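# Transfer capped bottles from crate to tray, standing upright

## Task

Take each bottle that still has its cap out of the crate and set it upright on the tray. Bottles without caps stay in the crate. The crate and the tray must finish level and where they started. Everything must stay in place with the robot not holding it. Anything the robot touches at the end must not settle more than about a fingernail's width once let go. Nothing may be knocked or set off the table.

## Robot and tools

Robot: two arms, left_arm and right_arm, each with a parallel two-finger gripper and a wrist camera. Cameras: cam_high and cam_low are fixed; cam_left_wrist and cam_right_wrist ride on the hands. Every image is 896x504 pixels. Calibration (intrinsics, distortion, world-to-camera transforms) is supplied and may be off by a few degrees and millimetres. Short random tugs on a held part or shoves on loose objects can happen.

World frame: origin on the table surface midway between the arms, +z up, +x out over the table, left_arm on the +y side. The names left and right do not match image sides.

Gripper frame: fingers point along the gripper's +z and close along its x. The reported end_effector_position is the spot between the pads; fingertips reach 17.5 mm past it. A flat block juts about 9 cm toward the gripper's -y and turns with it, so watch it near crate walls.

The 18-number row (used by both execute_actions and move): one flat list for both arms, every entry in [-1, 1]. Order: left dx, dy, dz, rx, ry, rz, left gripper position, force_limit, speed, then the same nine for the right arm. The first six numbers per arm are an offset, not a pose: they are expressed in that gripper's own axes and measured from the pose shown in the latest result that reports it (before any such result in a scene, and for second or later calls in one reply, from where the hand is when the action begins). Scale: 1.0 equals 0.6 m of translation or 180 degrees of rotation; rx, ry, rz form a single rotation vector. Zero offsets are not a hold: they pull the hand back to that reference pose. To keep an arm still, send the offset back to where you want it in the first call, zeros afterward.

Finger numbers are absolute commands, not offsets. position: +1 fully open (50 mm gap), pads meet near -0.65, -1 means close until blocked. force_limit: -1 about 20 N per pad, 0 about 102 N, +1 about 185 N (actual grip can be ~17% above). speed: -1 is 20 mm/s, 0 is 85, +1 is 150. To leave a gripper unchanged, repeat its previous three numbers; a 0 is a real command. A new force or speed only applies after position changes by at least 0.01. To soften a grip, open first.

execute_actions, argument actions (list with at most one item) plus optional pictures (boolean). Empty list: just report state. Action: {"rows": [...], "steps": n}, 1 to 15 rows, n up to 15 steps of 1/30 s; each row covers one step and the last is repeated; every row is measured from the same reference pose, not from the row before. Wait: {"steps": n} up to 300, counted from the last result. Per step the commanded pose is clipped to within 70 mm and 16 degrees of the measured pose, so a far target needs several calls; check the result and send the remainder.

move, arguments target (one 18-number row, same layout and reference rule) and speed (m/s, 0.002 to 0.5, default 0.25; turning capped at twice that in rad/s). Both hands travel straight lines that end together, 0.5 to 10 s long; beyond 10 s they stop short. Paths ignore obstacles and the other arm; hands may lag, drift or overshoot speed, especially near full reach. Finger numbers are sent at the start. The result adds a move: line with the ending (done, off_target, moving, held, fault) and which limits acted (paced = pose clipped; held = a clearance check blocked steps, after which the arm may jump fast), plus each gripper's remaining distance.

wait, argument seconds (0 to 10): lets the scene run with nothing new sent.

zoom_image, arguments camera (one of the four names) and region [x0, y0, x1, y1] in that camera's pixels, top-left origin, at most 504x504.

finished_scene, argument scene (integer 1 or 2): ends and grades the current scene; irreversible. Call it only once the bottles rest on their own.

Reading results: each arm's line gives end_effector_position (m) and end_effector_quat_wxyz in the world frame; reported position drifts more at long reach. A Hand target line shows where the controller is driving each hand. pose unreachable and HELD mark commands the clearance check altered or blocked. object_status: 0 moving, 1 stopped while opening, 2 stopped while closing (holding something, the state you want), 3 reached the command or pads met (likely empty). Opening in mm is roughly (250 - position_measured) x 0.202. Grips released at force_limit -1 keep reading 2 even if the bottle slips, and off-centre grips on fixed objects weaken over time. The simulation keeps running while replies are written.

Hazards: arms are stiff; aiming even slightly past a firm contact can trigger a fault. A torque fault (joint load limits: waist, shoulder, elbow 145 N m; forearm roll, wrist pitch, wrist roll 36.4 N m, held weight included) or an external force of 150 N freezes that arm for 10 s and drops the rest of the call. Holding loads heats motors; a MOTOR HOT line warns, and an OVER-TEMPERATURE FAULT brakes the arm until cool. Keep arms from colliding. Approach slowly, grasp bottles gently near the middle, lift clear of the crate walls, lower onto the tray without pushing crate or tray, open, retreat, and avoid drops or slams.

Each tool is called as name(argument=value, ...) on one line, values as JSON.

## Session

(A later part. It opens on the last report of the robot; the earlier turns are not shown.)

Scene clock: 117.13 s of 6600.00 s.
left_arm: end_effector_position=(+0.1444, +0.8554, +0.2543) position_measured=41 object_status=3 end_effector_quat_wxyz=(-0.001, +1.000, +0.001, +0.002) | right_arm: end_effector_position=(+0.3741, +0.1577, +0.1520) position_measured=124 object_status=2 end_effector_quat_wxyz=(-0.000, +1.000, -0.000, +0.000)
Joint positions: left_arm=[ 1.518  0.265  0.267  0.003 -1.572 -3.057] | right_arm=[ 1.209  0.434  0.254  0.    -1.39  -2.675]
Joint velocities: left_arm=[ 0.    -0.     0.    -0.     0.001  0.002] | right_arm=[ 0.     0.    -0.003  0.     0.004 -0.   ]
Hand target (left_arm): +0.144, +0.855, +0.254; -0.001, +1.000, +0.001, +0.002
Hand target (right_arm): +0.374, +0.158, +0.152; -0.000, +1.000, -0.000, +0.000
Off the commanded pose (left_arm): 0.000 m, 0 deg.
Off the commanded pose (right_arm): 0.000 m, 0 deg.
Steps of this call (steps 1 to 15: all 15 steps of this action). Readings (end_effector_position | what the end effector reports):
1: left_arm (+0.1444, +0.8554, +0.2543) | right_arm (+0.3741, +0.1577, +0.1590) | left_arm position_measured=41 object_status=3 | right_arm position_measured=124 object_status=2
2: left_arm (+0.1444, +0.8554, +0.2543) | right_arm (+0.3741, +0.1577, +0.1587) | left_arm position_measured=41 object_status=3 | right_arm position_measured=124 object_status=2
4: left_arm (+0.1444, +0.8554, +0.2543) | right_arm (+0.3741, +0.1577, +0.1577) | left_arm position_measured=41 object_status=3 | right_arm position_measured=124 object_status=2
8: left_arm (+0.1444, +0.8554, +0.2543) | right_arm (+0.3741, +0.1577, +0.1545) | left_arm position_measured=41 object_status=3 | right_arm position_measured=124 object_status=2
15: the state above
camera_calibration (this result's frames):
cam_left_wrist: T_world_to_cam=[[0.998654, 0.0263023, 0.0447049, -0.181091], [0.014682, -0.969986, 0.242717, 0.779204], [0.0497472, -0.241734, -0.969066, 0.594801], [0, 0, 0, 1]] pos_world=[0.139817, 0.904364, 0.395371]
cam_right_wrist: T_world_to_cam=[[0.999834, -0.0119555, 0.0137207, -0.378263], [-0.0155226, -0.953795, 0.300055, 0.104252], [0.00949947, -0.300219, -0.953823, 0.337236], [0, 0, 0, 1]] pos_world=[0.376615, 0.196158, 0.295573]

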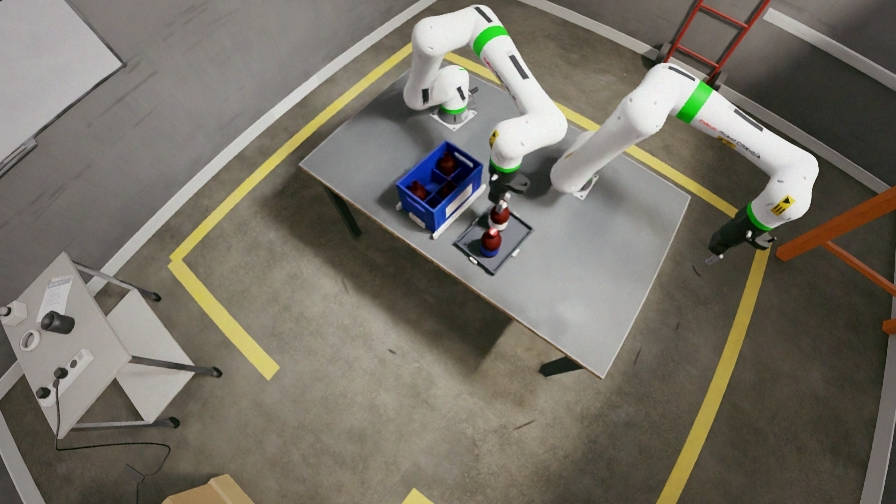

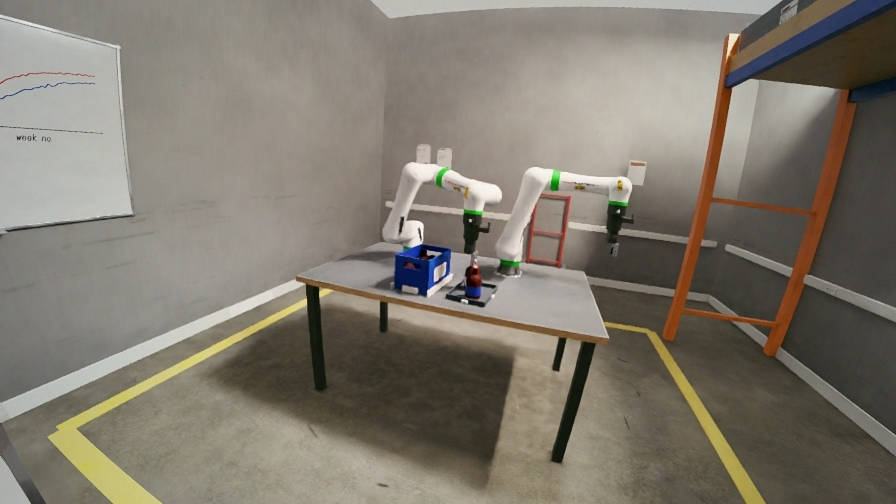

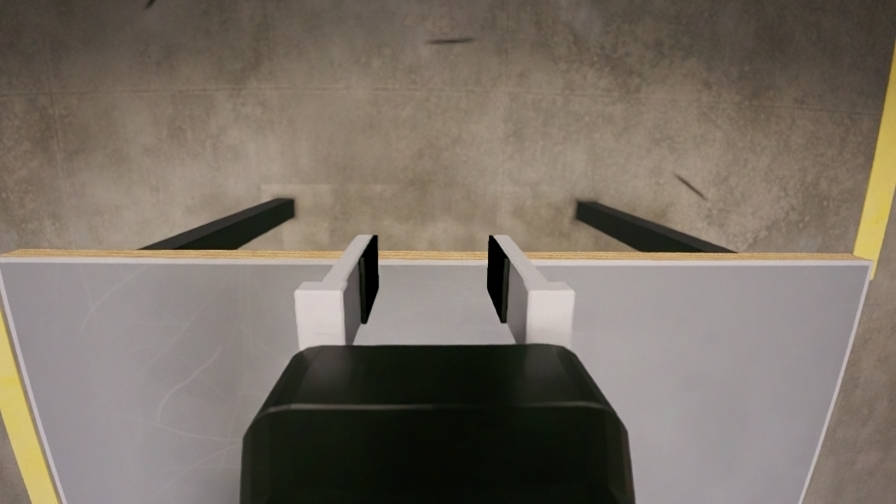

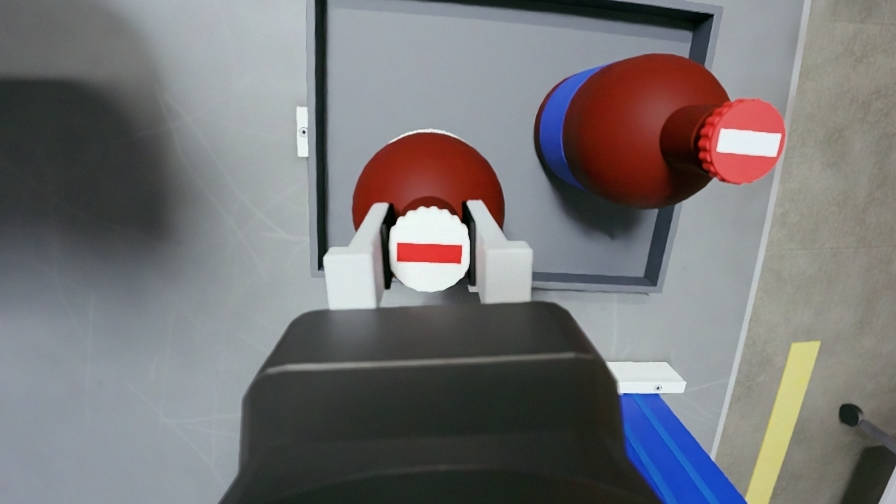

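Lower 2 mm, release, retreat.

execute_actions(actions=[{"rows":[[0,0,0,0,0,0,0.75,-0.5,0,0,0,0.001,0,0,0,-1,0.1,-0.3],[0,0,0,0,0,0,0.75,-0.5,0,0,0,0.002,0,0,0,-1,0.1,-0.3],[0,0,0,0,0,0,0.75,-0.5,0,0,0,0.003,0,0,0,-1,0.1,-0.3],[0,0,0,0,0,0,0.75,-0.5,0,0,0,0.0035,0,0,0,-1,0.1,-0.3],[0,0,0,0,0,0,0.75,-0.5,0,0,0,0.0035,0,0,0,-1,0.1,-0.3],[0,0,0,0,0,0,0.75,-0.5,0,0,0,0.0035,0,0,0,-1,0.1,-0.3],[0,0,0,0,0,0,0.75,-0.5,0,0,0,0.0035,0,0,0,-1,0.1,-0.3],[0,0,0,0,0,0,0.75,-0.5,0,0,0,0.0035,0,0,0,-1,0.1,-0.3],[0,0,0,0,0,0,0.75,-0.5,0,0,0,0.0035,0,0,0,0.75,-0.5,0]],"steps":15}])

zoom_image(camera="cam_right_wrist", region=[290, 110, 570, 320])

move(target=[0,0,0,0,0,0,0.75,-0.5,0,0,0,-0.12,0,0,0,0.75,-0.5,0], speed=0.25)

Scene clock: 121.17 s of 6600.00 s.
left_arm: end_effector_position=(+0.1444, +0.8554, +0.2543) position_measured=41 object_status=3 end_effector_quat_wxyz=(-0.001, +1.000, +0.001, +0.002) | right_arm: end_effector_position=(+0.3741, +0.1577, +0.1500) position_measured=41 object_status=0 end_effector_quat_wxyz=(-0.000, +1.000, -0.000, +0.000)
Joint positions: left_arm=[ 1.518  0.265  0.267  0.003 -1.572 -3.057] | right_arm=[ 1.209  0.435  0.25   0.    -1.385 -2.675]
Joint velocities: left_arm=[ 0.    -0.001  0.001 -0.     0.002 -0.002] | right_arm=[-0.001  0.002 -0.    -0.002 -0.     0.   ]
Hand target (left_arm): +0.144, +0.855, +0.254; -0.001, +1.000, +0.001, +0.002
Hand target (right_arm): +0.374, +0.158, +0.150; -0.000, +1.000, -0.000, +0.000
Off the commanded pose (left_arm): 0.000 m, 0 deg.
Off the commanded pose (right_arm): 0.000 m, 0 deg.
Steps of this call (steps 1 to 90: nothing new was sent; then 0.53 s passed at rest; steps 91 to 105: all 15 steps of this action). Readings (end_effector_position | what the end effector reports):
91: left_arm (+0.1444, +0.8554, +0.2543) | right_arm (+0.3741, +0.1577, +0.1519) | left_arm position_measured=41 object_status=3 | right_arm position_measured=124 object_status=2
92: left_arm (+0.1444, +0.8554, +0.2543) | right_arm (+0.3741, +0.1577, +0.1517) | left_arm position_measured=41 object_status=3 | right_arm position_measured=124 object_status=2
94: left_arm (+0.1444, +0.8554, +0.2543) | right_arm (+0.3741, +0.1577, +0.1511) | left_arm position_measured=41 object_status=3 | right_arm position_measured=124 object_status=2
98: left_arm (+0.1444, +0.8554, +0.2543) | right_arm (+0.3741, +0.1577, +0.1502) | left_arm position_measured=41 object_status=3 | right_arm position_measured=124 object_status=2
105: the state above
camera_calibration (this result's frames):
cam_left_wrist: T_world_to_cam=[[0.998653, 0.0263213, 0.0447048, -0.181106], [0.0147003, -0.969985, 0.24272, 0.779191], [0.0497517, -0.241736, -0.969066, 0.594801], [0, 0, 0, 1]] pos_world=[0.139815, 0.904356, 0.395372]
cam_right_wrist: T_world_to_cam=[[0.999834, -0.0119601, 0.0137433, -0.378241], [-0.0155329, -0.953823, 0.299967, 0.104908], [0.00952104, -0.30013, -0.953851, 0.335281], [0, 0, 0, 1]] pos_world=[0.376616, 0.196168, 0.293537]

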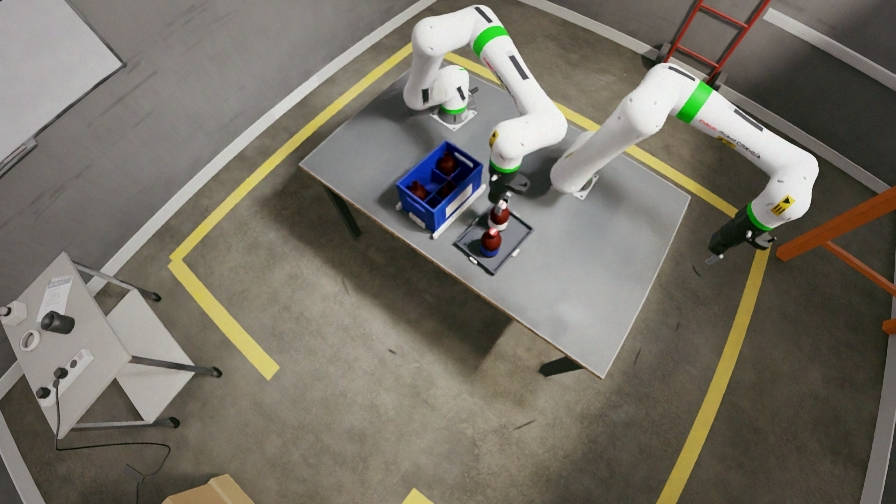

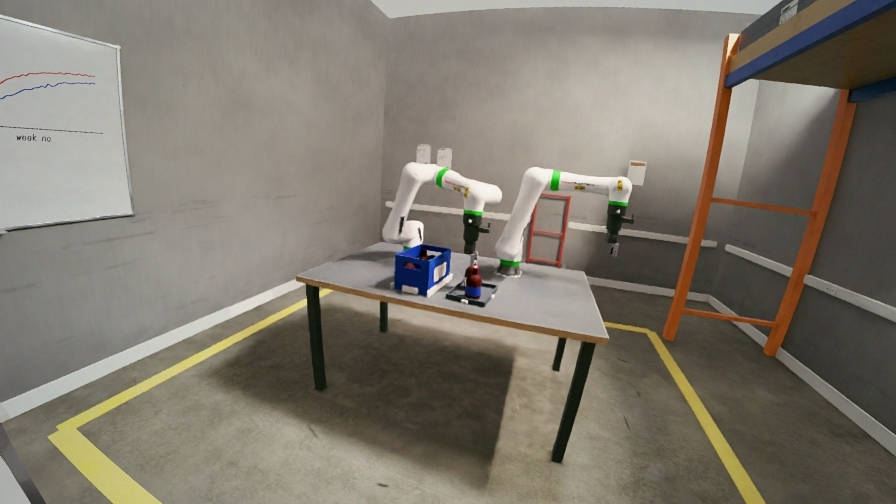

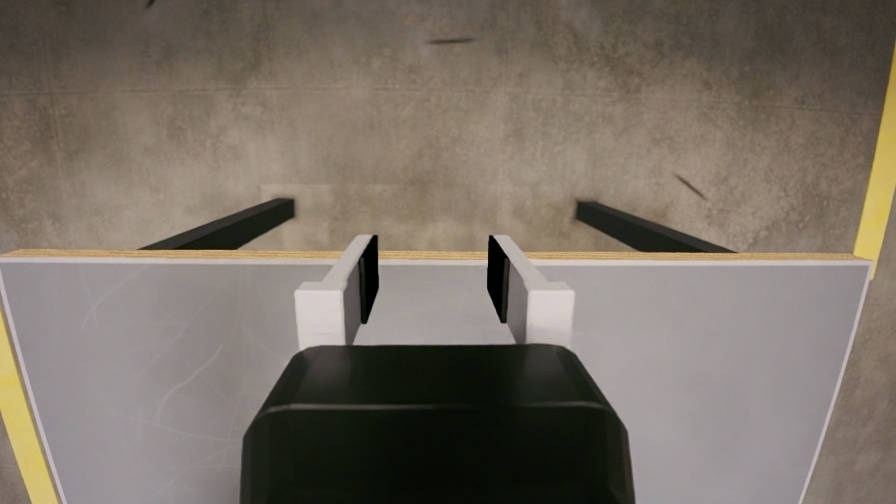

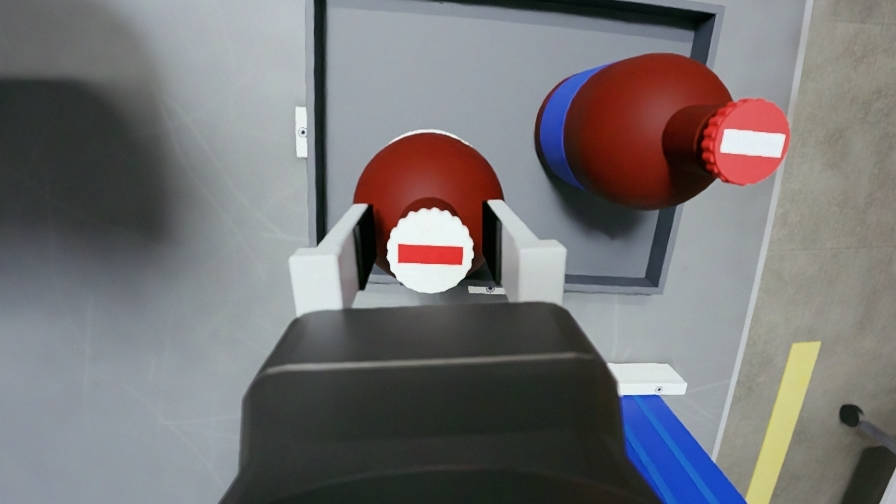

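Region (290, 110, 570, 320) of cam_right_wrist's 896x504 image, scaled by 1.800, with more detail than that image has; it fills the top 378 rows of this view, and the rest is white.

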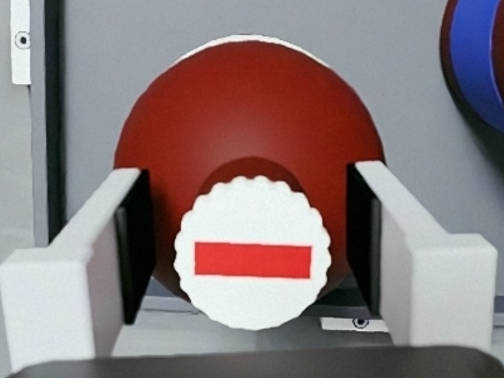

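Scene clock: 122.27 s of 6600.00 s.
left_arm: end_effector_position=(+0.1444, +0.8554, +0.2543) position_measured=41 object_status=3 end_effector_quat_wxyz=(-0.001, +1.000, +0.001, +0.002) | right_arm: end_effector_position=(+0.3739, +0.1577, +0.2218) position_measured=41 object_status=3 end_effector_quat_wxyz=(-0.000, +1.000, -0.000, +0.000)
Joint positions: left_arm=[ 1.518  0.265  0.267  0.003 -1.572 -3.057] | right_arm=[ 1.209  0.415  0.391  0.    -1.546 -2.675]
Joint velocities: left_arm=[ 0.     0.001  0.    -0.    -0.     0.   ] | right_arm=[ 0.002  0.     0.005 -0.001 -0.005  0.002]
Hand target (left_arm): +0.144, +0.855, +0.254; -0.001, +1.000, +0.001, +0.002
Hand target (right_arm): +0.374, +0.158, +0.222; -0.000, +1.000, -0.000, +0.000
Off the commanded pose (left_arm): 0.000 m, 0 deg.
Off the commanded pose (right_arm): 0.000 m, 0 deg.
move: done
camera_calibration (this result's frames):
cam_left_wrist: T_world_to_cam=[[0.998653, 0.0263213, 0.0447047, -0.181106], [0.0147003, -0.969985, 0.24272, 0.779191], [0.0497516, -0.241736, -0.969066, 0.594801], [0, 0, 0, 1]] pos_world=[0.139815, 0.904356, 0.395372]
cam_right_wrist: T_world_to_cam=[[0.999835, -0.0118092, 0.0137695, -0.379075], [-0.0153973, -0.953813, 0.300007, 0.0832536], [0.00959067, -0.30017, -0.953838, 0.403737], [0, 0, 0, 1]] pos_world=[0.376422, 0.196121, 0.365343]

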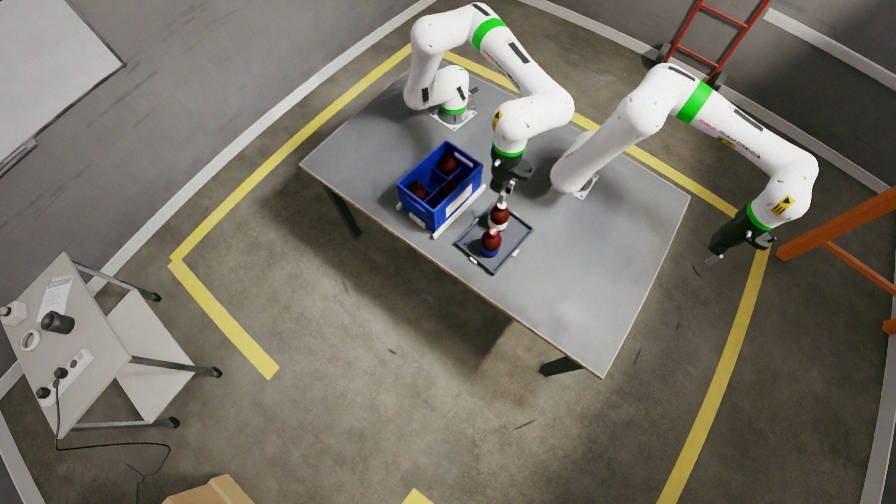

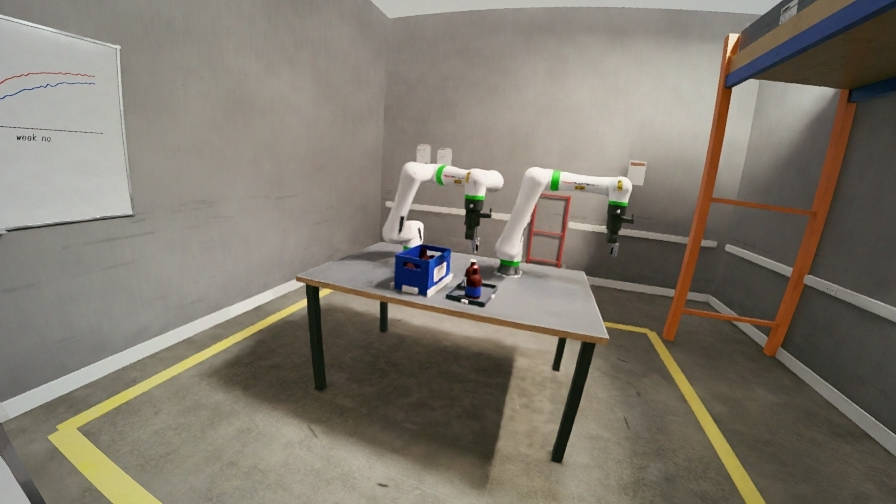

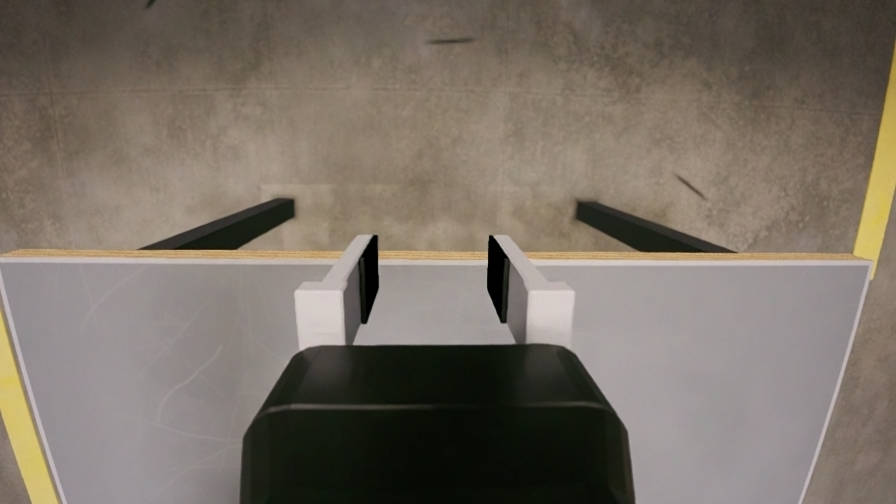

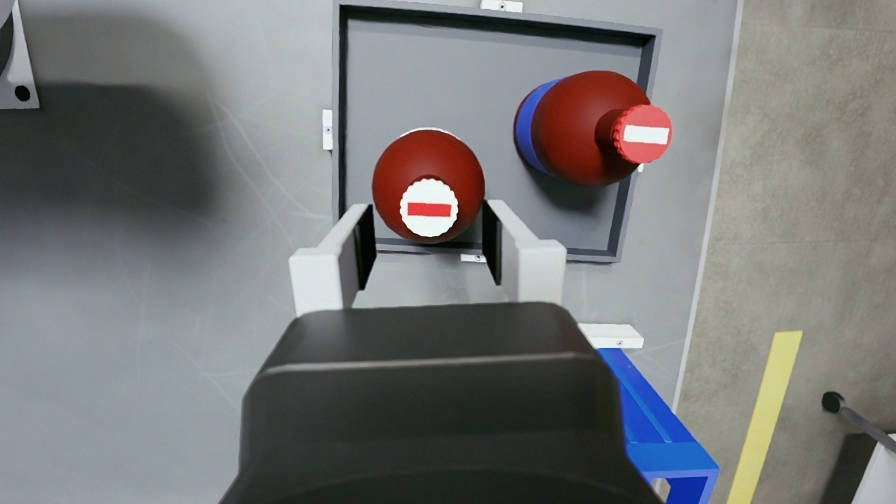

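finished_scene(scene=1)

The scene is finished: the task was done.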